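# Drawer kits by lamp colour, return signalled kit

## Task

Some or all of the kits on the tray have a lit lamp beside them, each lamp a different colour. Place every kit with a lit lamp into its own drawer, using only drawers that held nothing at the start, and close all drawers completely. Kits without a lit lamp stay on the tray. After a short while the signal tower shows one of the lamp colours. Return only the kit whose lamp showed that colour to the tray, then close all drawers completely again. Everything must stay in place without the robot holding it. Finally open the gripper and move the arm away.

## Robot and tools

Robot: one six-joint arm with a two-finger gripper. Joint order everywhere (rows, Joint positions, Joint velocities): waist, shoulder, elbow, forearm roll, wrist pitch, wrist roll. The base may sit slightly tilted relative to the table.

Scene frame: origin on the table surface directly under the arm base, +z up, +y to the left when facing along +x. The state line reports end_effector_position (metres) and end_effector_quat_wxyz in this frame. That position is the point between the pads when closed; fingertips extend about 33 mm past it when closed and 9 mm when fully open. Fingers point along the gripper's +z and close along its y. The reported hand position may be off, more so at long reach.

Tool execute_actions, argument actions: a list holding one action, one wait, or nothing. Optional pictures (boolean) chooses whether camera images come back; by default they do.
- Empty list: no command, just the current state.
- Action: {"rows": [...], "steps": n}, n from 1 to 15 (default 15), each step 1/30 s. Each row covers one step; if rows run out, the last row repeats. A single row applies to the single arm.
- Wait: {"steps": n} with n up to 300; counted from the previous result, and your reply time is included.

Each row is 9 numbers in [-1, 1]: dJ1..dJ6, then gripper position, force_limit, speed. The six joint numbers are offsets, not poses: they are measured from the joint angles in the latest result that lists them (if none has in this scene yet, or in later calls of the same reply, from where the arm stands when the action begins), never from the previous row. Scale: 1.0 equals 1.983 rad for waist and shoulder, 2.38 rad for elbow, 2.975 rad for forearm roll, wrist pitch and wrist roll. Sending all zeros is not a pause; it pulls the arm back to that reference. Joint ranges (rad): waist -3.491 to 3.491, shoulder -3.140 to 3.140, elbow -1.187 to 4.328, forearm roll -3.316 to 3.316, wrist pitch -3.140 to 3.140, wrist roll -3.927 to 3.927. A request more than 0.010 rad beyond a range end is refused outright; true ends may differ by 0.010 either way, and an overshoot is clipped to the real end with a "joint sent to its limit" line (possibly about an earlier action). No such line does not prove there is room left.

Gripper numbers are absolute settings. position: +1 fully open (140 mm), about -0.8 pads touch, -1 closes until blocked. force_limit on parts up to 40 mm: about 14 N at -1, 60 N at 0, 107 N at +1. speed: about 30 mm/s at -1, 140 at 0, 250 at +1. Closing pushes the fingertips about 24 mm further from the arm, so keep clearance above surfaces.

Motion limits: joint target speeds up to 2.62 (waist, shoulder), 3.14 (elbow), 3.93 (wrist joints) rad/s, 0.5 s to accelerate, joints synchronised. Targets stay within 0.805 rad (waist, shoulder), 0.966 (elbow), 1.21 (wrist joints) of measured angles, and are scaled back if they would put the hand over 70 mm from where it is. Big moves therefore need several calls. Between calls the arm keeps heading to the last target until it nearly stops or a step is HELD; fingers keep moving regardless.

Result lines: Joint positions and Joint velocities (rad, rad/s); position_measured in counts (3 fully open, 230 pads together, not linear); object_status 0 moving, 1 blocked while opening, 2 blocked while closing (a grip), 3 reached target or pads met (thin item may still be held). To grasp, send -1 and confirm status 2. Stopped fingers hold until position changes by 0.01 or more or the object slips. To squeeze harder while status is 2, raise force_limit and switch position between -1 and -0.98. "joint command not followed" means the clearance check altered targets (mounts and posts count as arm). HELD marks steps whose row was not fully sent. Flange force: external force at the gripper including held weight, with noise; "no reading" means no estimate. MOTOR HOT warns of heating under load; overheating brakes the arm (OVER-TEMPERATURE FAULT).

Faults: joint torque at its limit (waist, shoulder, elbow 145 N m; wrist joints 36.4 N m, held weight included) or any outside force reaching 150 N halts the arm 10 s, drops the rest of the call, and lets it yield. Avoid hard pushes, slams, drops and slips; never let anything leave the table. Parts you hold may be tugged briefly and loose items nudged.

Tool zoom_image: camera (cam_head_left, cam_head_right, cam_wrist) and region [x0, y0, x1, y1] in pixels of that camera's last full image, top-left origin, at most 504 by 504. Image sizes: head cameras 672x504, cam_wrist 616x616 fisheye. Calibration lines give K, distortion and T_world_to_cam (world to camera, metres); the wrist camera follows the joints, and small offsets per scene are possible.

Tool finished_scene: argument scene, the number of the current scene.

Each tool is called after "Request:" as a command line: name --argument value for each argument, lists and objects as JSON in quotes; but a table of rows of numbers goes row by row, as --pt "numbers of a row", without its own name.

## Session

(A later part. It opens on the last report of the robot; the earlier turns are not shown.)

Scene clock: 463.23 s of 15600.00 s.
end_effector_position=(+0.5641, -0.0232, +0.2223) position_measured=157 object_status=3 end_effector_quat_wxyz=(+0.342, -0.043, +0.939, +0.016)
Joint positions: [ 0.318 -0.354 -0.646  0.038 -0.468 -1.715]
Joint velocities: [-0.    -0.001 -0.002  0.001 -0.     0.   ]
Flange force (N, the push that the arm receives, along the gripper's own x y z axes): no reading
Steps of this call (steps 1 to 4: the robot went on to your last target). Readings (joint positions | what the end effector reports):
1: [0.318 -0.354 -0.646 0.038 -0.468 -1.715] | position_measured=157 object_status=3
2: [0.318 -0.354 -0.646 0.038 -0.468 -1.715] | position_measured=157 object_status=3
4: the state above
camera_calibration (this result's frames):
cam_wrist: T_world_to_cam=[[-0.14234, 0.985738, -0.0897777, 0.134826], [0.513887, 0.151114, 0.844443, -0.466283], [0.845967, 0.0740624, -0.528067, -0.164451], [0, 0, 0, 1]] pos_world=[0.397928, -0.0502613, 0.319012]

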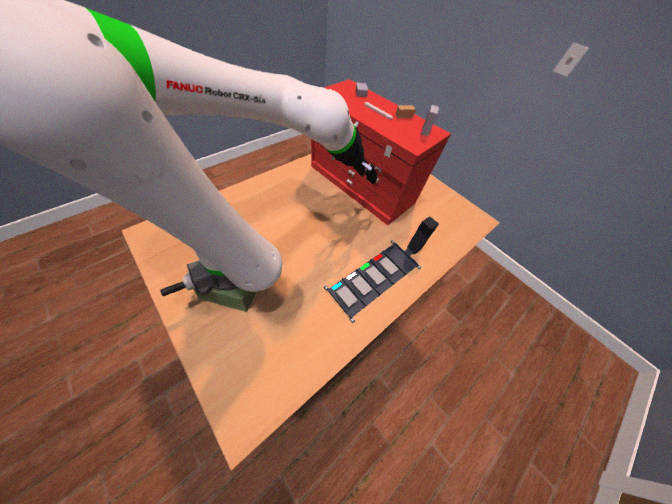

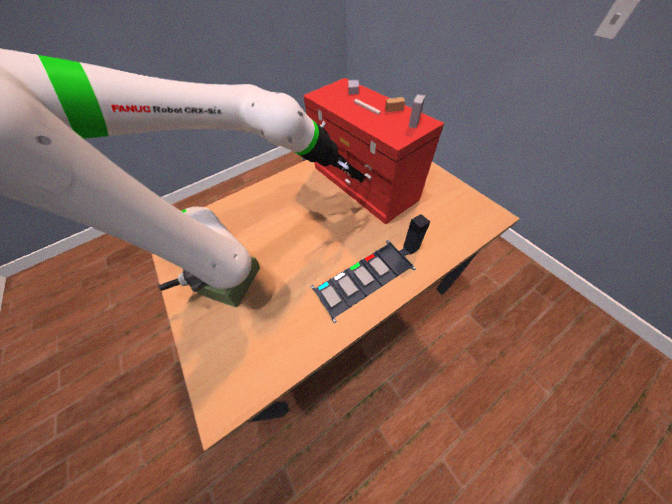

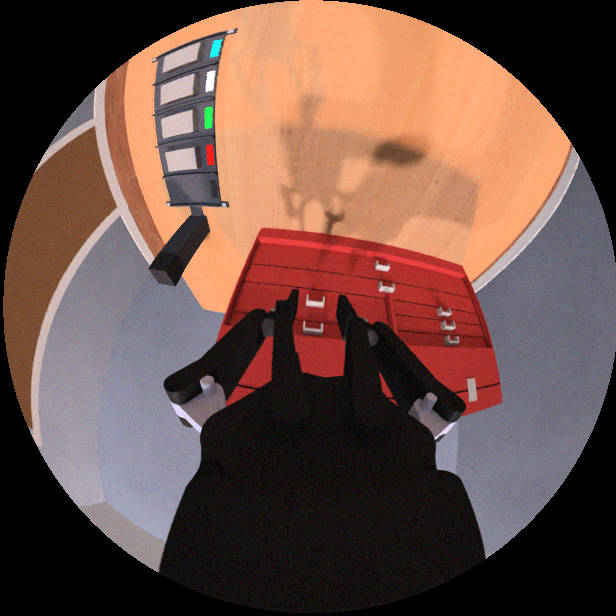

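Request:
execute_actions --actions '[{"rows": [[-0.022,-0.1997,-0.1067,0.05,0,0.1,-0.22,0,0]],"steps":15}]' --pictures false

Request:
execute_actions --actions '[{"steps":6}]' --pictures false

Request:
execute_actions --actions '[{"rows": [[0,0,0,0.9843,0.359,0.9854,-0.22,0,0]],"steps":15}]' --pictures false

Request:
execute_actions --actions '[{"steps":60}]'

Scene clock: 501.47 s of 15600.00 s.
end_effector_position=(+0.4860, -0.0744, +0.2694) position_measured=157 object_status=3 end_effector_quat_wxyz=(+0.400, -0.195, +0.890, -0.094)
Joint positions: [ 0.277 -0.725 -0.884  0.177 -0.468 -1.436]
Joint velocities: [-0.054 -0.489 -0.313  0.182 -0.     0.364]
Flange force (N, the push that the arm receives, along the gripper's own x y z axes): no reading
Steps of this call (steps 1 to 15: the robot went on to your last target; steps 16 to 90: nothing new was sent; then 34.73 s passed at rest; steps 91 to 105: all 15 steps of this action). Readings (joint positions | what the end effector reports):
91: [0.318 -0.354 -0.646 0.038 -0.468 -1.715] | position_measured=157 object_status=3
92: [0.318 -0.358 -0.648 0.039 -0.468 -1.712] | position_measured=157 object_status=3
94: [0.315 -0.382 -0.663 0.048 -0.468 -1.694] | position_measured=157 object_status=3
98: [0.302 -0.499 -0.738 0.092 -0.468 -1.606] | position_measured=157 object_status=3
105: the state above

Scene clock: 501.67 s of 15600.00 s.
end_effector_position=(+0.4810, -0.0775, +0.2713) position_measured=157 object_status=3 end_effector_quat_wxyz=(+0.403, -0.205, +0.886, -0.102)
Joint positions: [ 0.275 -0.75  -0.9    0.187 -0.468 -1.417]
Joint velocities: [-0.    -0.002  0.     0.001 -0.     0.001]
Flange force (N, the push that the arm receives, along the gripper's own x y z axes): no reading
Steps of this call (steps 1 to 6: the robot went on to your last target). Readings (joint positions | what the end effector reports):
1: [0.276 -0.739 -0.893 0.182 -0.468 -1.426] | position_measured=157 object_status=3
2: [0.275 -0.747 -0.898 0.185 -0.468 -1.420] | position_measured=157 object_status=3
4: [0.275 -0.750 -0.900 0.187 -0.468 -1.417] | position_measured=157 object_status=3
6: the state above

Scene clock: 502.17 s of 15600.00 s.
end_effector_position=(+0.5528, -0.0352, +0.4216) position_measured=157 object_status=3 end_effector_quat_wxyz=(+0.459, -0.502, +0.656, -0.328)
Joint positions: [ 0.275 -0.75  -0.9    0.607 -0.141 -0.997]
Joint velocities: [ 0.001  0.    -0.002  1.089  0.712  1.089]
Flange force (N, the push that the arm receives, along the gripper's own x y z axes): no reading
Steps of this call (steps 1 to 15: all 15 steps of this action). Readings (joint positions | what the end effector reports):
1: [0.275 -0.750 -0.900 0.187 -0.468 -1.417] | position_measured=157 object_status=3
2: [0.275 -0.750 -0.900 0.192 -0.463 -1.412] | position_measured=157 object_status=3
4: [0.275 -0.750 -0.900 0.228 -0.432 -1.376] | position_measured=157 object_status=3
8: [0.275 -0.750 -0.900 0.361 -0.319 -1.243] | position_measured=157 object_status=3
15: the state above

Scene clock: 504.17 s of 15600.00 s.
end_effector_position=(+0.4002, +0.2028, +0.1979) position_measured=157 object_status=3 end_effector_quat_wxyz=(+0.346, -0.044, +0.937, +0.017)
Joint positions: [ 0.275 -0.75  -0.9    3.115  0.6    1.514]
Joint velocities: [ 0.    -0.    -0.     0.005  0.     0.003]
Flange force (N, the push that the arm receives, along the gripper's own x y z axes): no reading
Steps of this call (steps 1 to 60: the robot went on to your last target). Readings (joint positions | what the end effector reports):
1: [0.275 -0.750 -0.900 0.644 -0.117 -0.960] | position_measured=157 object_status=3
2: [0.275 -0.750 -0.900 0.682 -0.093 -0.922] | position_measured=157 object_status=3
4: [0.275 -0.750 -0.900 0.760 -0.047 -0.844] | position_measured=157 object_status=3
8: [0.275 -0.750 -0.900 0.922 0.040 -0.682] | position_measured=157 object_status=3
60: the state above
camera_calibration (this result's frames):
cam_wrist: T_world_to_cam=[[-0.143292, 0.985586, -0.089932, -0.113021], [0.505709, 0.151028, 0.849382, -0.393346], [0.850721, 0.0762302, -0.520061, -0.0593717], [0, 0, 0, 1]] pos_world=[0.233232, 0.175324, 0.29306]

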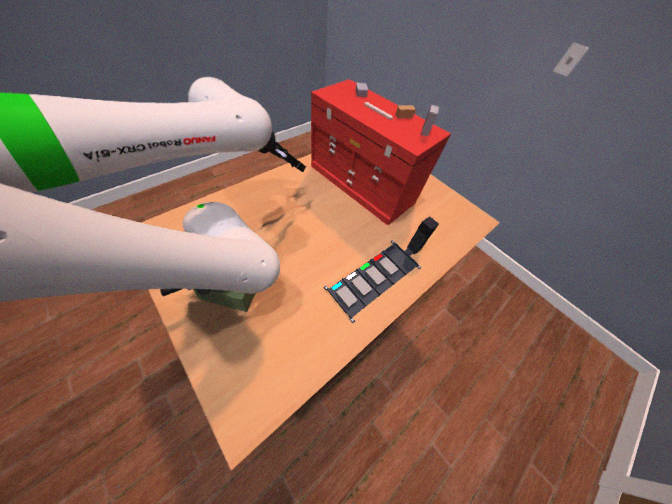

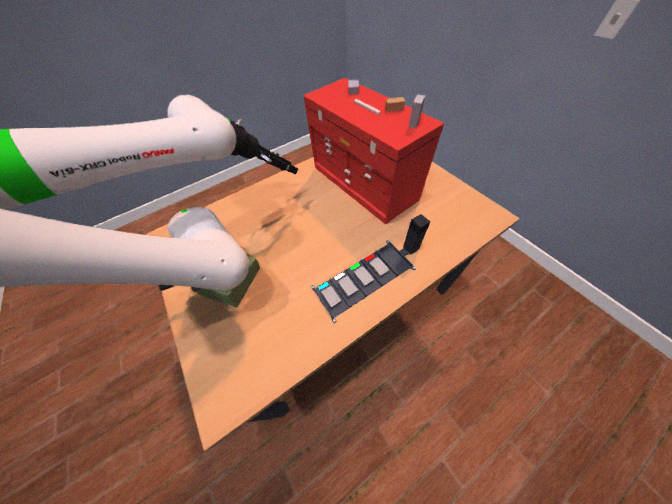

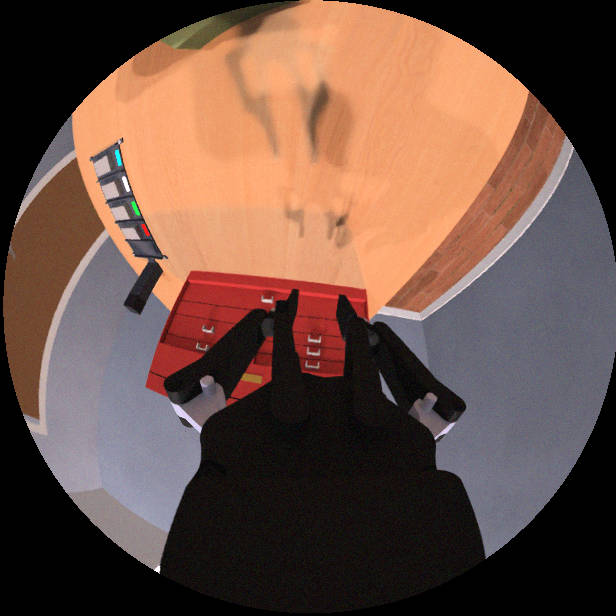

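Request:
execute_actions --actions '[{"rows": [[-0.0014,0.2541,0.1601,-0.0013,-0.0379,0.0018,-0.22,0,0]],"steps":15}]' --pictures false

Request:
execute_actions --actions '[{"steps":12}]'

Request:
zoom_image --camera "cam_wrist" --region '[255, 240, 385, 370]'

Scene clock: 510.63 s of 15600.00 s.
end_effector_position=(+0.5251, +0.2212, +0.2253) position_measured=157 object_status=3 end_effector_quat_wxyz=(+0.343, -0.043, +0.938, +0.016)
Joint positions: [ 0.273 -0.37  -0.612  3.112  0.515  1.518]
Joint velocities: [-0.007  0.959  0.727 -0.008 -0.214  0.01 ]
Flange force (N, the push that the arm receives, along the gripper's own x y z axes): no reading
Steps of this call (steps 1 to 15: the robot went on to your last target; steps 16 to 90: nothing new was sent; then 2.97 s passed at rest; steps 91 to 105: all 15 steps of this action). Readings (joint positions | what the end effector reports):
91: [0.275 -0.750 -0.900 3.115 0.600 1.514] | position_measured=157 object_status=3
92: [0.275 -0.746 -0.897 3.115 0.600 1.514] | position_measured=157 object_status=3
94: [0.275 -0.723 -0.879 3.115 0.594 1.515] | position_measured=157 object_status=3
98: [0.274 -0.608 -0.792 3.114 0.568 1.516] | position_measured=157 object_status=3
105: the state above

Scene clock: 511.03 s of 15600.00 s.
end_effector_position=(+0.5694, +0.2268, +0.2225) position_measured=157 object_status=3 end_effector_quat_wxyz=(+0.342, -0.042, +0.939, +0.015)
Joint positions: [ 0.272 -0.246 -0.519  3.111  0.487  1.519]
Joint velocities: [-0.     0.001  0.001  0.002  0.     0.   ]
Flange force (N, the push that the arm receives, along the gripper's own x y z axes): no reading
Steps of this call (steps 1 to 12: the robot went on to your last target). Readings (joint positions | what the end effector reports):
1: [0.272 -0.339 -0.589 3.112 0.508 1.519] | position_measured=157 object_status=3
2: [0.272 -0.311 -0.568 3.111 0.502 1.519] | position_measured=157 object_status=3
4: [0.272 -0.270 -0.537 3.111 0.493 1.519] | position_measured=157 object_status=3
8: [0.272 -0.247 -0.519 3.111 0.488 1.519] | position_measured=157 object_status=3
12: the state above
camera_calibration (this result's frames):
cam_wrist: T_world_to_cam=[[-0.140613, 0.985867, -0.0910766, -0.111649], [0.514467, 0.151353, 0.844048, -0.50725], [0.845903, 0.0718278, -0.528478, -0.18672], [0, 0, 0, 1]] pos_world=[0.403211, 0.200257, 0.319297]

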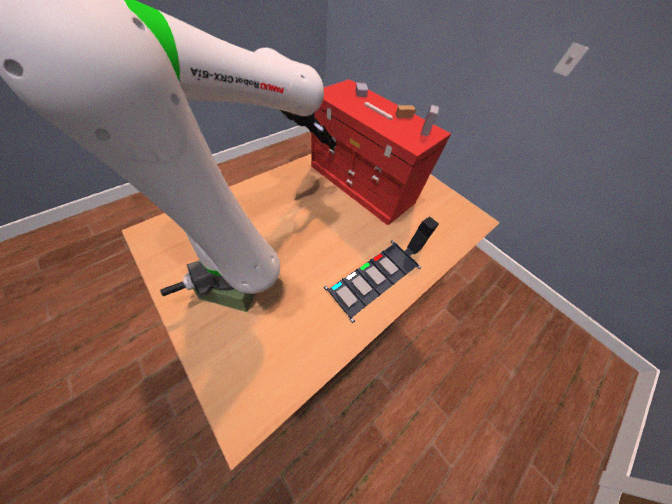

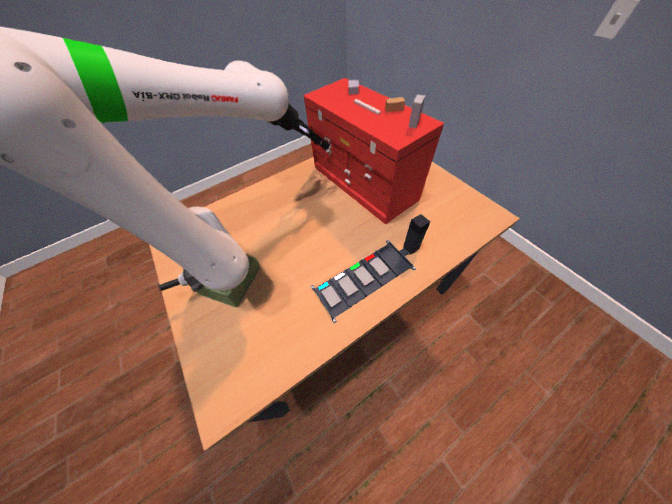

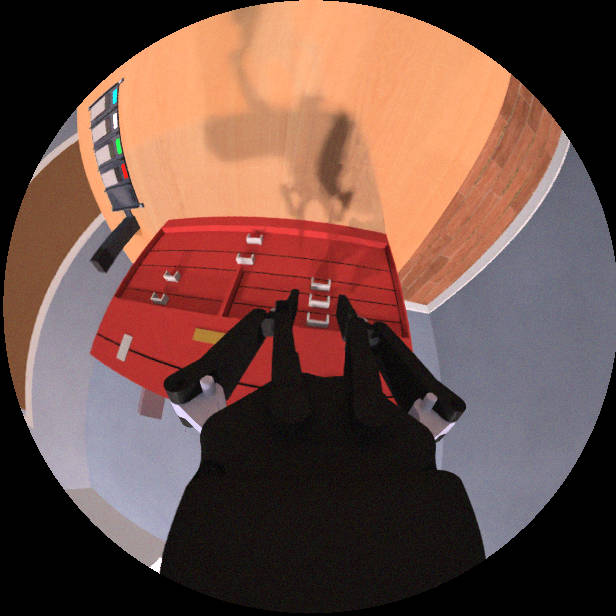

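Region (255, 240, 385, 370) of cam_wrist's 616x616 image, scaled by 3.877, with more detail than that image has.

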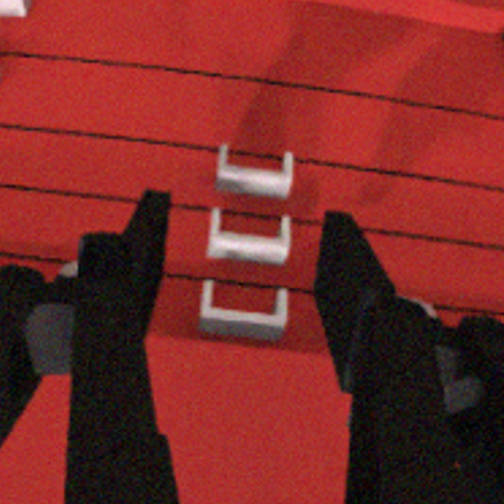

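Request:
execute_actions --actions '[{"rows": [[0.0018,0.0194,0.0132,-0.0012,-0.0023,0.0014,-0.22,0,0]],"steps":11}]'

Request:
zoom_image --camera "cam_wrist" --region '[255, 240, 385, 370]'

Scene clock: 519.37 s of 15600.00 s.
end_effector_position=(+0.5831, +0.2314, +0.2217) position_measured=157 object_status=3 end_effector_quat_wxyz=(+0.341, -0.045, +0.939, +0.016)
Joint positions: [ 0.275 -0.208 -0.487  3.107  0.481  1.524]
Joint velocities: [-0.     0.001  0.001 -0.002 -0.     0.   ]
Flange force (N, the push that the arm receives, along the gripper's own x y z axes): [-2.6 6.2 -2.1]
Steps of this call (steps 1 to 30: the robot went on to your last target; steps 31 to 90: nothing new was sent; then 4.97 s passed at rest; steps 91 to 101: all 11 steps of this action). Readings (joint positions | what the end effector reports):
91: [0.272 -0.246 -0.519 3.111 0.487 1.519] | position_measured=157 object_status=3
92: [0.272 -0.243 -0.516 3.110 0.487 1.520] | position_measured=157 object_status=3
94: [0.274 -0.222 -0.499 3.108 0.483 1.522] | position_measured=157 object_status=3
98: [0.275 -0.208 -0.488 3.107 0.481 1.524] | position_measured=157 object_status=3
101: the state above
camera_calibration (this result's frames):
cam_wrist: T_world_to_cam=[[-0.145709, 0.985213, -0.090137, -0.111321], [0.514187, 0.153252, 0.843875, -0.51458], [0.84521, 0.076613, -0.528914, -0.199601], [0, 0, 0, 1]] pos_world=[0.417074, 0.203828, 0.318635]

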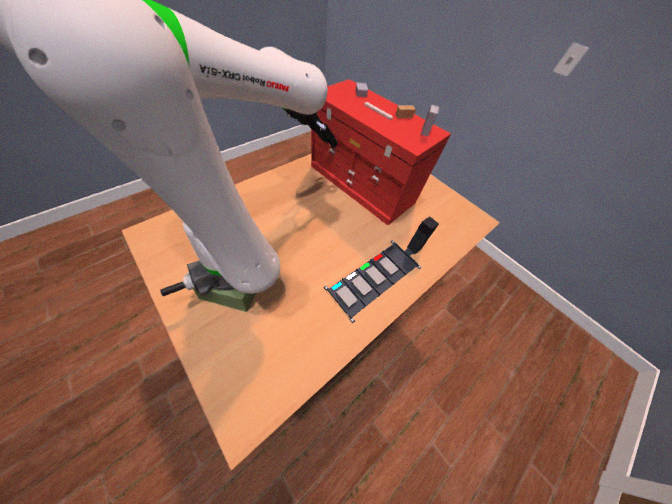

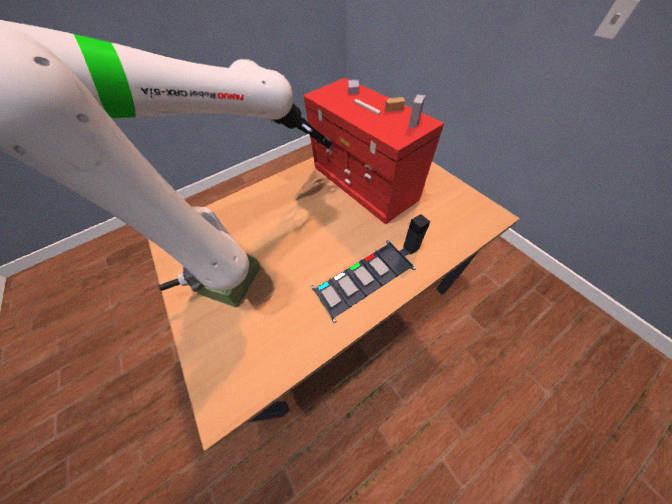

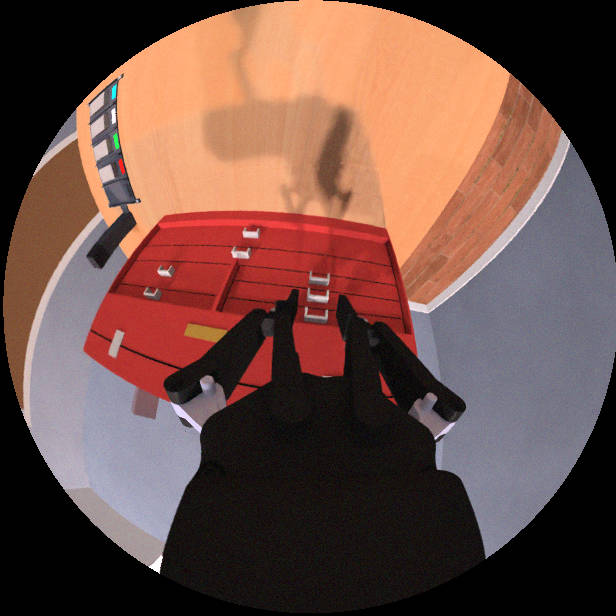

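Region (255, 240, 385, 370) of cam_wrist's 616x616 image, scaled by 3.877, with more detail than that image has.

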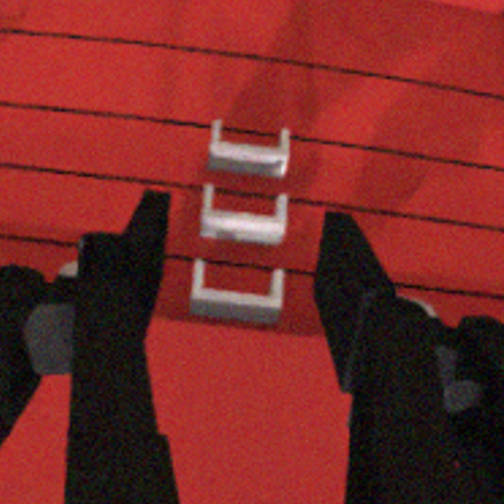

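Request:
execute_actions --actions '[{"rows": [[0,0.0013,0.0009,0,0,0,-0.22,0,0],[0,0.0013,0.0009,0,0,0,-0.22,0,0],[0,0.0013,0.0009,0,0,0,-1,0,-0.2]],"steps":14}]' --pictures false

Request:
execute_actions --actions '[{"rows": [[0.003,-0.0516,-0.0353,0.0036,0.0061,-0.0046,-1,0,-0.2]],"steps":13}]' --pictures false

Request:
execute_actions --actions '[{"rows": [[0.0046,-0.0546,-0.0321,0.0046,0.0107,-0.0062,-1,0,-0.2]],"steps":13}]'

Request:
zoom_image --camera "cam_head_right" --region '[280, 110, 380, 200]'

Scene clock: 530.93 s of 15600.00 s.
end_effector_position=(+0.5839, +0.2315, +0.2216) position_measured=194 object_status=0 end_effector_quat_wxyz=(+0.341, -0.045, +0.939, +0.016)
Joint positions: [ 0.275 -0.205 -0.485  3.107  0.481  1.524]
Joint velocities: [-0.001  0.     0.    -0.     0.     0.   ]
Flange force (N, the push that the arm receives, along the gripper's own x y z axes): [-3.3 -5.8 -8.9]
Steps of this call (steps 1 to 15: the robot went on to your last target; steps 16 to 90: nothing new was sent; then 8.10 s passed at rest; steps 91 to 104: all 14 steps of this action). Readings (joint positions | what the end effector reports):
91: [0.275 -0.208 -0.487 3.107 0.481 1.524] | position_measured=157 object_status=3
92: [0.275 -0.207 -0.486 3.107 0.481 1.524] | position_measured=157 object_status=3
94: [0.275 -0.206 -0.486 3.107 0.481 1.524] | position_measured=161 object_status=0
98: [0.275 -0.205 -0.485 3.107 0.481 1.524] | position_measured=186 object_status=0
104: the state above

Scene clock: 531.37 s of 15600.00 s.
end_effector_position=(+0.5443, +0.2275, +0.2217) position_measured=194 object_status=2 end_effector_quat_wxyz=(+0.341, -0.045, +0.939, +0.016)
Joint positions: [ 0.282 -0.307 -0.569  3.118  0.499  1.51 ]
Joint velocities: [ 0.001 -0.002 -0.001 -0.     0.     0.   ]
Flange force (N, the push that the arm receives, along the gripper's own x y z axes): no reading
Steps of this call (steps 1 to 13: all 13 steps of this action). Readings (joint positions | what the end effector reports):
1: [0.275 -0.205 -0.485 3.107 0.481 1.524] | position_measured=194 object_status=0
2: [0.275 -0.208 -0.487 3.107 0.481 1.524] | position_measured=194 object_status=2
4: [0.277 -0.230 -0.505 3.110 0.485 1.520] | position_measured=194 object_status=2
8: [0.281 -0.299 -0.562 3.117 0.497 1.511] | position_measured=194 object_status=2
13: the state above

Scene clock: 531.80 s of 15600.00 s.
end_effector_position=(+0.5043, +0.2240, +0.2220) position_measured=194 object_status=2 end_effector_quat_wxyz=(+0.341, -0.045, +0.939, +0.017)
Joint positions: [ 0.291 -0.416 -0.645  3.131  0.53   1.492]
Joint velocities: [ 0.    -0.002 -0.001 -0.001  0.001 -0.001]
Flange force (N, the push that the arm receives, along the gripper's own x y z axes): no reading
Steps of this call (steps 1 to 13: all 13 steps of this action). Readings (joint positions | what the end effector reports):
1: [0.282 -0.308 -0.569 3.118 0.499 1.510] | position_measured=194 object_status=2
2: [0.282 -0.311 -0.572 3.118 0.500 1.509] | position_measured=194 object_status=2
4: [0.284 -0.335 -0.588 3.121 0.507 1.505] | position_measured=194 object_status=2
8: [0.290 -0.406 -0.639 3.130 0.528 1.493] | position_measured=194 object_status=2
13: the state above
camera_calibration (this result's frames):
cam_wrist: T_world_to_cam=[[-0.146061, 0.985165, -0.0900895, -0.115333], [0.514408, 0.15342, 0.84371, -0.473304], [0.845015, 0.0768904, -0.529185, -0.132196], [0, 0, 0, 1]] pos_world=[0.338333, 0.196401, 0.318985]

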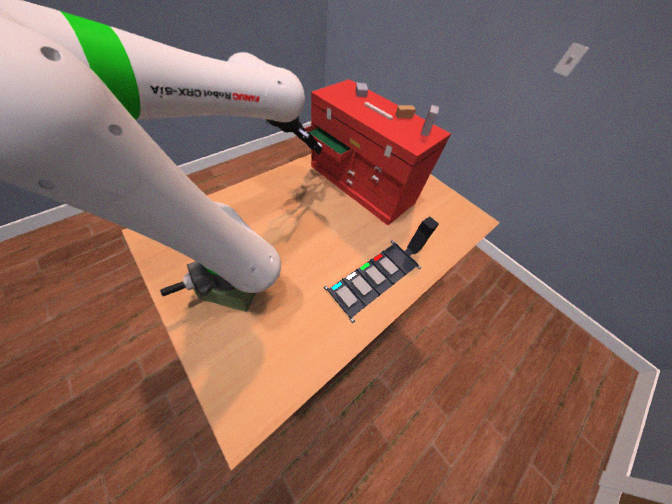

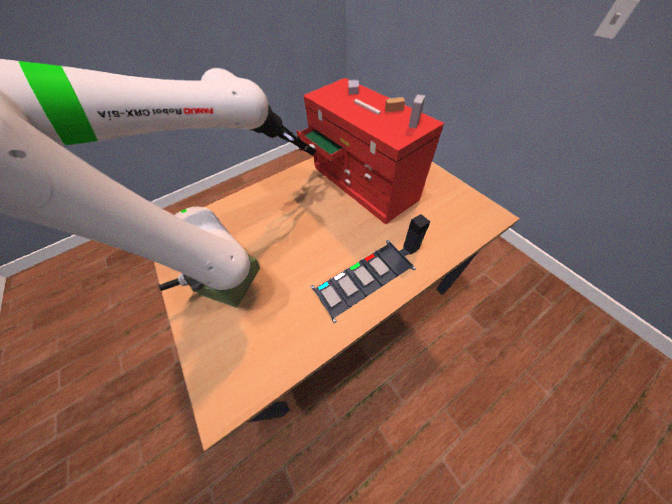

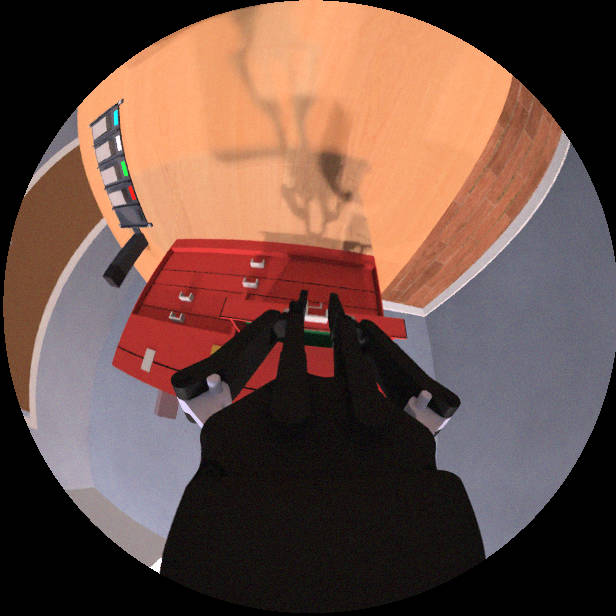

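Region (280, 110, 380, 200) of cam_head_right's 672x504 image, scaled by 5.040, with more detail than that image has; it fills the top 454 rows of this view, and the rest is white.

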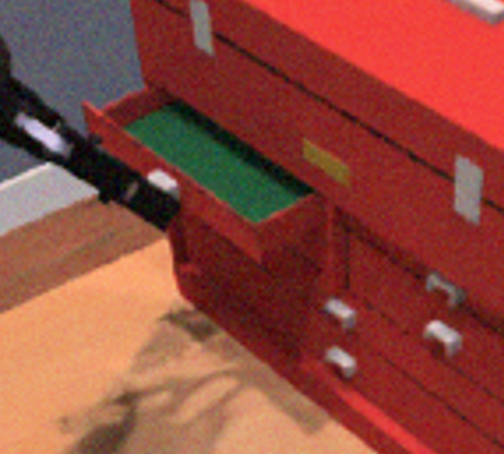

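Request:
execute_actions --actions '[{"rows": [[0.0062,-0.0576,-0.029,0.0056,0.0152,-0.0077,-1,0,-0.2]],"steps":13}]' --pictures false

Request:
execute_actions --actions '[{"rows": [[0,0,0,0,0,0,-0.22,0,0]],"steps":6}]' --pictures false

Request:
execute_actions --actions '[{"rows": [[0,0,0,0,0.12,0,-0.22,0,0]],"steps":15}]' --pictures false

Scene clock: 555.73 s of 15600.00 s.
end_effector_position=(+0.4644, +0.2203, +0.2221) position_measured=194 object_status=2 end_effector_quat_wxyz=(+0.341, -0.045, +0.939, +0.017)
Joint positions: [ 0.303 -0.53  -0.714  3.148  0.575  1.469]
Joint velocities: [-0.    -0.002 -0.002  0.002  0.001  0.   ]
Flange force (N, the push that the arm receives, along the gripper's own x y z axes): no reading
Steps of this call (steps 1 to 15: the robot went on to your last target; steps 16 to 90: nothing new was sent; then 20.50 s passed at rest; steps 91 to 103: all 13 steps of this action). Readings (joint positions | what the end effector reports):
91: [0.291 -0.416 -0.646 3.132 0.530 1.491] | position_measured=194 object_status=2
92: [0.291 -0.419 -0.648 3.132 0.532 1.491] | position_measured=194 object_status=2
94: [0.293 -0.443 -0.662 3.136 0.541 1.486] | position_measured=194 object_status=2
98: [0.302 -0.518 -0.708 3.146 0.571 1.471] | position_measured=194 object_status=2
103: the state above

Scene clock: 555.93 s of 15600.00 s.
end_effector_position=(+0.4644, +0.2201, +0.2221) position_measured=160 object_status=0 end_effector_quat_wxyz=(+0.341, -0.045, +0.939, +0.016)
Joint positions: [ 0.303 -0.53  -0.714  3.149  0.576  1.469]
Joint velocities: [-0.001  0.    -0.     0.    -0.     0.   ]
Flange force (N, the push that the arm receives, along the gripper's own x y z axes): no reading
Steps of this call (steps 1 to 6: all 6 steps of this action). Readings (joint positions | what the end effector reports):
1: [0.303 -0.530 -0.714 3.148 0.575 1.469] | position_measured=194 object_status=0
2: [0.303 -0.530 -0.714 3.148 0.576 1.469] | position_measured=194 object_status=0
4: [0.303 -0.530 -0.714 3.149 0.576 1.469] | position_measured=175 object_status=0
6: the state above

Scene clock: 556.43 s of 15600.00 s.
end_effector_position=(+0.3573, +0.1972, +0.1599) position_measured=157 object_status=3 end_effector_quat_wxyz=(+0.172, -0.041, +0.984, -0.009)
Joint positions: [ 0.303 -0.53  -0.714  3.149  0.931  1.469]
Joint velocities: [ 0.    -0.     0.     0.002  0.062 -0.001]
Flange force (N, the push that the arm receives, along the gripper's own x y z axes): [1.2 3.8 -2.7]
Steps of this call (steps 1 to 15: all 15 steps of this action). Readings (joint positions | what the end effector reports):
1: [0.303 -0.530 -0.714 3.149 0.576 1.469] | position_measured=157 object_status=0
2: [0.303 -0.530 -0.714 3.148 0.580 1.469] | position_measured=157 object_status=0
4: [0.303 -0.530 -0.714 3.148 0.613 1.469] | position_measured=157 object_status=0
8: [0.303 -0.530 -0.714 3.148 0.761 1.469] | position_measured=157 object_status=3
15: the state above

Request:
execute_actions --actions '[{"rows": [[-0.5253,0.4527,0.2335,-0.0528,0.0372,0.348,0.21,0,0]],"steps":15}]' --pictures false

Request:
execute_actions --actions '[{"steps":40}]'

Request:
zoom_image --camera "cam_wrist" --region '[250, 220, 390, 360]'

Scene clock: 562.90 s of 15600.00 s.
end_effector_position=(+0.4555, +0.0850, +0.1453) position_measured=103 object_status=3 end_effector_quat_wxyz=(+0.100, -0.048, +0.993, -0.046)
Joint positions: [-0.017 -0.228 -0.522  3.095  0.97   1.827]
Joint velocities: [-0.78   0.642  0.392 -0.112  0.076  0.725]
Flange force (N, the push that the arm receives, along the gripper's own x y z axes): [-1.9 2.5 -4.8]
Steps of this call (steps 1 to 15: the robot went on to your last target; steps 16 to 90: nothing new was sent; then 2.97 s passed at rest; steps 91 to 105: all 15 steps of this action). Readings (joint positions | what the end effector reports):
91: [0.303 -0.530 -0.714 3.149 0.933 1.469] | position_measured=157 object_status=0
92: [0.299 -0.526 -0.712 3.149 0.933 1.473] | position_measured=153 object_status=0
94: [0.276 -0.503 -0.696 3.144 0.936 1.504] | position_measured=138 object_status=0
98: [0.171 -0.398 -0.626 3.124 0.950 1.634] | position_measured=108 object_status=0
105: the state above

Scene clock: 564.23 s of 15600.00 s.
end_effector_position=(+0.4754, -0.2955, +0.0605) position_measured=103 object_status=3 end_effector_quat_wxyz=(-0.000, +0.008, +1.000, +0.000)
Joint positions: [-0.739  0.368 -0.159  2.992  1.041  2.504]
Joint velocities: [-0.001  0.    -0.001 -0.001  0.    -0.   ]
Flange force (N, the push that the arm receives, along the gripper's own x y z axes): [-1.0 2.4 -3.1]
Steps of this call (steps 1 to 40: the robot went on to your last target). Readings (joint positions | what the end effector reports):
1: [-0.043 -0.206 -0.509 3.091 0.973 1.852] | position_measured=103 object_status=3
2: [-0.070 -0.184 -0.496 3.087 0.975 1.876] | position_measured=103 object_status=3
4: [-0.121 -0.142 -0.470 3.080 0.980 1.925] | position_measured=103 object_status=3
8: [-0.223 -0.058 -0.418 3.065 0.990 2.020] | position_measured=103 object_status=3
40: the state above
camera_calibration (this result's frames):
cam_wrist: T_world_to_cam=[[-0.0817972, 0.995987, -0.036309, 0.347016], [0.947086, 0.0890234, 0.308387, -0.434761], [0.310382, -0.00916256, -0.950568, 0.100892], [0, 0, 0, 1]] pos_world=[0.408826, -0.305995, 0.242579]

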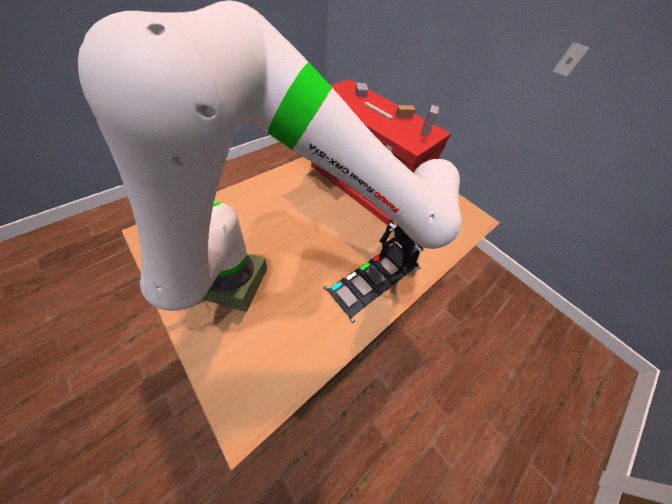

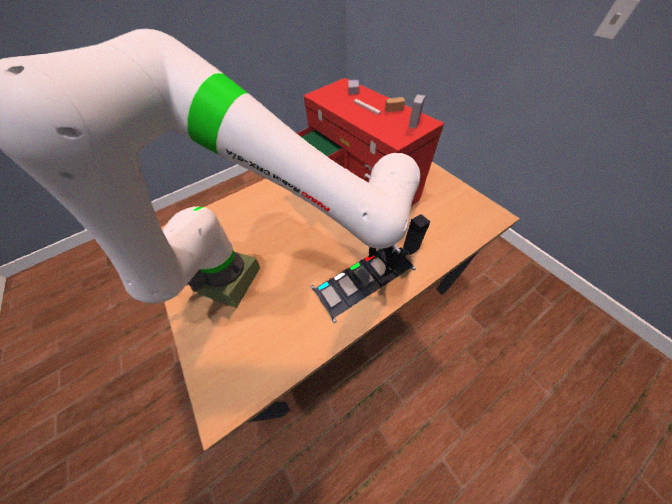

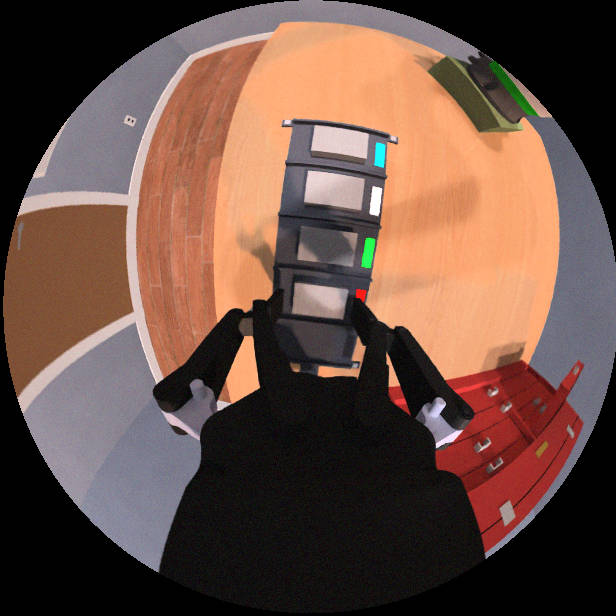

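Region (250, 220, 390, 360) of cam_wrist's 616x616 image, scaled by 3.600, with more detail than that image has.

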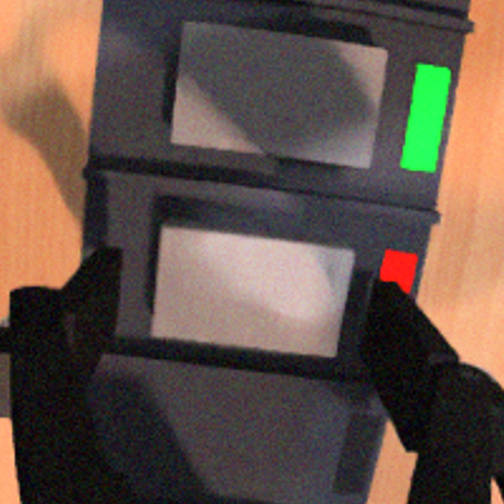

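Request:
execute_actions --actions '[{"rows": [[0.0049,0.0146,-0.0113,-0.0016,-0.0185,-0.0012,0.21,0.2,0]],"steps":11}]' --pictures false

Request:
execute_actions --actions '[{"rows": [[0,0,0,0,0,0,-1,0.2,-0.4]],"steps":14}]' --pictures false

Scene clock: 570.57 s of 15600.00 s.
end_effector_position=(+0.4752, -0.2926, +0.0353) position_measured=103 object_status=3 end_effector_quat_wxyz=(-0.001, +0.010, +1.000, +0.000)
Joint positions: [-0.729  0.397 -0.185  2.987  0.986  2.5  ]
Joint velocities: [ 0.001  0.001 -0.001  0.002 -0.002 -0.001]
Flange force (N, the push that the arm receives, along the gripper's own x y z axes): [-2.5 1.2 -3.7]
Steps of this call (steps 1 to 30: the robot went on to your last target; steps 31 to 90: nothing new was sent; then 2.97 s passed at rest; steps 91 to 101: all 11 steps of this action). Readings (joint positions | what the end effector reports):
91: [-0.739 0.368 -0.159 2.992 1.041 2.504] | position_measured=103 object_status=3
92: [-0.738 0.371 -0.160 2.991 1.036 2.504] | position_measured=103 object_status=3
94: [-0.733 0.387 -0.175 2.989 1.007 2.502] | position_measured=103 object_status=3
98: [-0.729 0.397 -0.185 2.987 0.987 2.500] | position_measured=103 object_status=3
101: the state above

Scene clock: 571.03 s of 15600.00 s.
end_effector_position=(+0.4752, -0.2926, +0.0352) position_measured=133 object_status=2 end_effector_quat_wxyz=(-0.001, +0.010, +1.000, +0.000)
Joint positions: [-0.729  0.397 -0.185  2.987  0.986  2.5  ]
Joint velocities: [-0.001  0.    -0.     0.001  0.     0.   ]
Flange force (N, the push that the arm receives, along the gripper's own x y z axes): [8.2 3.2 -38.5]
Steps of this call (steps 1 to 14: all 14 steps of this action). Readings (joint positions | what the end effector reports):
1: [-0.729 0.397 -0.185 2.987 0.986 2.500] | position_measured=103 object_status=0
2: [-0.729 0.397 -0.185 2.987 0.986 2.500] | position_measured=106 object_status=0
4: [-0.729 0.397 -0.185 2.987 0.986 2.500] | position_measured=116 object_status=0
8: [-0.729 0.397 -0.185 2.987 0.986 2.500] | position_measured=133 object_status=0
14: the state above

Request:
execute_actions --actions '[{"rows": [[0.0504,-0.2153,0.1097,0.0299,0.1946,-0.0336,-1,0.2,-0.4]],"steps":15}]' --pictures false

Request:
execute_actions --actions '[{"steps":16}]' --pictures false

Request:
execute_actions --actions '[{"rows": [[0.4372,0.0989,0.0826,0,0,-0.2845,-1,0.2,-0.4]],"steps":15}]' --pictures false

Request:
execute_actions --actions '[{"steps":32}]'

Scene clock: 585.40 s of 15600.00 s.
end_effector_position=(+0.4884, -0.2422, +0.2115) position_measured=133 object_status=2 end_effector_quat_wxyz=(+0.006, -0.023, +0.999, -0.028)
Joint positions: [-0.672  0.151 -0.035  3.038  1.32   2.443]
Joint velocities: [ 0.134 -0.571  0.349  0.118  0.769 -0.133]
Flange force (N, the push that the arm receives, along the gripper's own x y z axes): [-8.0 -2.8 -4.6]
Steps of this call (steps 1 to 15: the robot went on to your last target; steps 16 to 90: nothing new was sent; then 10.87 s passed at rest; steps 91 to 105: all 15 steps of this action). Readings (joint positions | what the end effector reports):
91: [-0.729 0.397 -0.185 2.987 0.987 2.500] | position_measured=133 object_status=2
92: [-0.729 0.394 -0.184 2.988 0.991 2.500] | position_measured=133 object_status=2
94: [-0.723 0.370 -0.169 2.993 1.023 2.494] | position_measured=133 object_status=2
98: [-0.704 0.287 -0.119 3.010 1.135 2.475] | position_measured=133 object_status=2
105: the state above

Scene clock: 585.93 s of 15600.00 s.
end_effector_position=(+0.4628, -0.1819, +0.3357) position_measured=133 object_status=2 end_effector_quat_wxyz=(+0.009, -0.038, +0.998, -0.053)
Joint positions: [-0.629 -0.03   0.076  3.076  1.565  2.4  ]
Joint velocities: [-0.    -0.003  0.002 -0.002  0.002 -0.   ]
Flange force (N, the push that the arm receives, along the gripper's own x y z axes): [-0.2 1.6 -2.5]
Steps of this call (steps 1 to 16: the robot went on to your last target). Readings (joint positions | what the end effector reports):
1: [-0.667 0.132 -0.023 3.042 1.346 2.438] | position_measured=133 object_status=2
2: [-0.663 0.113 -0.012 3.046 1.372 2.434] | position_measured=133 object_status=2
4: [-0.654 0.074 0.012 3.054 1.424 2.425] | position_measured=133 object_status=2
8: [-0.636 0.000 0.057 3.069 1.524 2.407] | position_measured=133 object_status=2
16: the state above

Scene clock: 586.43 s of 15600.00 s.
end_effector_position=(+0.5315, -0.0477, +0.3175) position_measured=133 object_status=2 end_effector_quat_wxyz=(+0.011, -0.038, +0.999, -0.033)
Joint positions: [-0.307  0.045  0.15   3.076  1.565  2.081]
Joint velocities: [ 0.79   0.176  0.177  0.001  0.001 -0.759]
Flange force (N, the push that the arm receives, along the gripper's own x y z axes): [-2.1 -1.0 -2.1]
Steps of this call (steps 1 to 15: all 15 steps of this action). Readings (joint positions | what the end effector reports):
1: [-0.629 -0.030 0.076 3.076 1.565 2.400] | position_measured=133 object_status=2
2: [-0.626 -0.029 0.077 3.076 1.565 2.396] | position_measured=133 object_status=2
4: [-0.602 -0.022 0.082 3.076 1.565 2.371] | position_measured=133 object_status=2
8: [-0.497 0.003 0.107 3.076 1.565 2.265] | position_measured=133 object_status=2
15: the state above

Scene clock: 587.50 s of 15600.00 s.
end_effector_position=(+0.5420, +0.2269, +0.2905) position_measured=133 object_status=2 end_effector_quat_wxyz=(-0.000, -0.045, +0.999, -0.000)
Joint positions: [0.238 0.166 0.272 3.076 1.565 1.554]
Joint velocities: [ 0.     0.    -0.    -0.002  0.     0.   ]
Flange force (N, the push that the arm receives, along the gripper's own x y z axes): [-0.8 2.2 -1.9]
Steps of this call (steps 1 to 32: the robot went on to your last target). Readings (joint positions | what the end effector reports):
1: [-0.280 0.051 0.156 3.076 1.565 2.055] | position_measured=133 object_status=2
2: [-0.254 0.057 0.162 3.076 1.565 2.029] | position_measured=133 object_status=2
4: [-0.201 0.069 0.174 3.076 1.565 1.978] | position_measured=133 object_status=2
8: [-0.096 0.092 0.197 3.076 1.565 1.877] | position_measured=133 object_status=2
32: the state above
camera_calibration (this result's frames):
cam_wrist: T_world_to_cam=[[-0.18642, 0.981795, -0.0364219, -0.0994878], [0.932423, 0.188483, 0.308321, -0.629873], [0.309573, 0.0235166, -0.950585, 0.296635], [0, 0, 0, 1]] pos_world=[0.476931, 0.209421, 0.472556]

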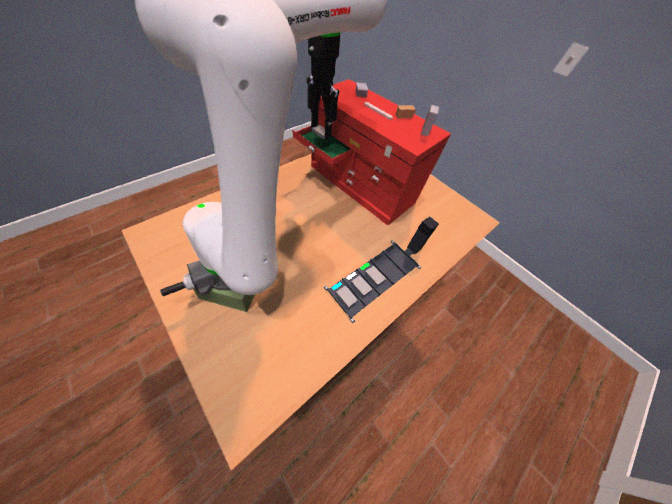

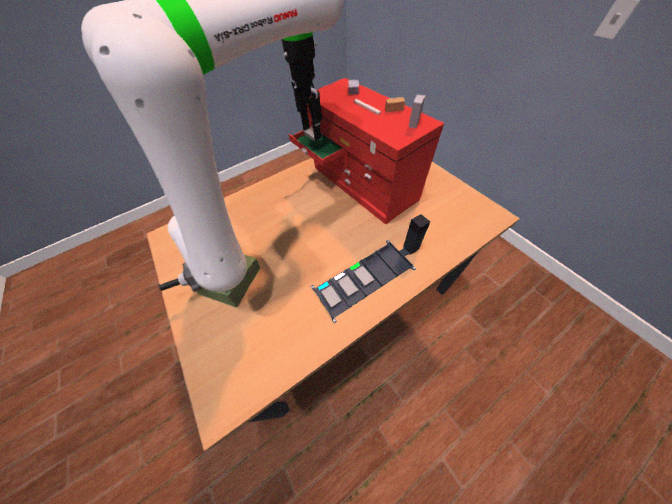

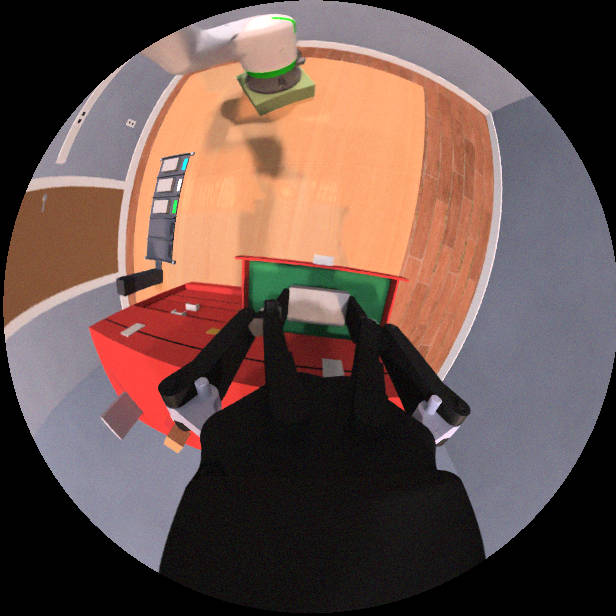

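Request:
execute_actions --actions '[{"rows": [[0.0035,0.0044,-0.0466,0,-0.0403,0,-1,0.2,-0.4]],"steps":14}]' --pictures false

Request:
execute_actions --actions '[{"rows": [[0.0001,0.0003,-0.0016,0,-0.0015,0,-1,0.2,-0.4]],"steps":8}]' --pictures false

Scene clock: 592.67 s of 15600.00 s.
end_effector_position=(+0.5422, +0.2270, +0.2381) position_measured=133 object_status=2 end_effector_quat_wxyz=(-0.000, -0.044, +0.999, +0.000)
Joint positions: [0.245 0.175 0.161 3.076 1.445 1.554]
Joint velocities: [-0.001 -0.    -0.001  0.001 -0.001 -0.   ]
Flange force (N, the push that the arm receives, along the gripper's own x y z axes): [-1.3 1.8 -2.4]
Steps of this call (steps 1 to 15: the robot went on to your last target; steps 16 to 90: nothing new was sent; then 1.70 s passed at rest; steps 91 to 104: all 14 steps of this action). Readings (joint positions | what the end effector reports):
91: [0.238 0.166 0.272 3.076 1.565 1.554] | position_measured=133 object_status=2
92: [0.238 0.166 0.269 3.076 1.560 1.554] | position_measured=133 object_status=2
94: [0.240 0.169 0.240 3.076 1.530 1.554] | position_measured=133 object_status=2
98: [0.244 0.175 0.166 3.076 1.451 1.554] | position_measured=133 object_status=2
104: the state above

Scene clock: 592.93 s of 15600.00 s.
end_effector_position=(+0.5422, +0.2270, +0.2362) position_measured=133 object_status=2 end_effector_quat_wxyz=(-0.000, -0.044, +0.999, +0.000)
Joint positions: [0.245 0.176 0.158 3.076 1.441 1.554]
Joint velocities: [ 0.001  0.    -0.002  0.002 -0.001  0.   ]
Flange force (N, the push that the arm receives, along the gripper's own x y z axes): [-0.9 0.8 -1.9]
Steps of this call (steps 1 to 8: all 8 steps of this action). Readings (joint positions | what the end effector reports):
1: [0.245 0.175 0.161 3.076 1.445 1.554] | position_measured=133 object_status=2
2: [0.245 0.175 0.160 3.076 1.444 1.554] | position_measured=133 object_status=2
4: [0.245 0.175 0.158 3.076 1.442 1.554] | position_measured=133 object_status=2
8: the state above

Request:
execute_actions --actions '[{"rows": [[0.0001,0.0002,-0.0013,0,-0.0012,0,-1,0.2,-0.4]],"steps":8}]' --pictures false

Scene clock: 597.90 s of 15600.00 s.
end_effector_position=(+0.5422, +0.2270, +0.2348) position_measured=133 object_status=2 end_effector_quat_wxyz=(+0.000, -0.044, +0.999, +0.000)
Joint positions: [0.245 0.176 0.155 3.076 1.437 1.554]
Joint velocities: [ 0.     0.001 -0.     0.002 -0.001  0.001]
Flange force (N, the push that the arm receives, along the gripper's own x y z axes): [0.1 0.4 -15.2]
Steps of this call (steps 1 to 15: the robot went on to your last target; steps 16 to 90: nothing new was sent; then 1.70 s passed at rest; steps 91 to 98: all 8 steps of this action). Readings (joint positions | what the end effector reports):
91: [0.245 0.176 0.157 3.076 1.441 1.554] | position_measured=133 object_status=2
92: [0.245 0.176 0.156 3.076 1.439 1.554] | position_measured=133 object_status=2
94: [0.245 0.176 0.155 3.076 1.438 1.554] | position_measured=133 object_status=2
98: the state above


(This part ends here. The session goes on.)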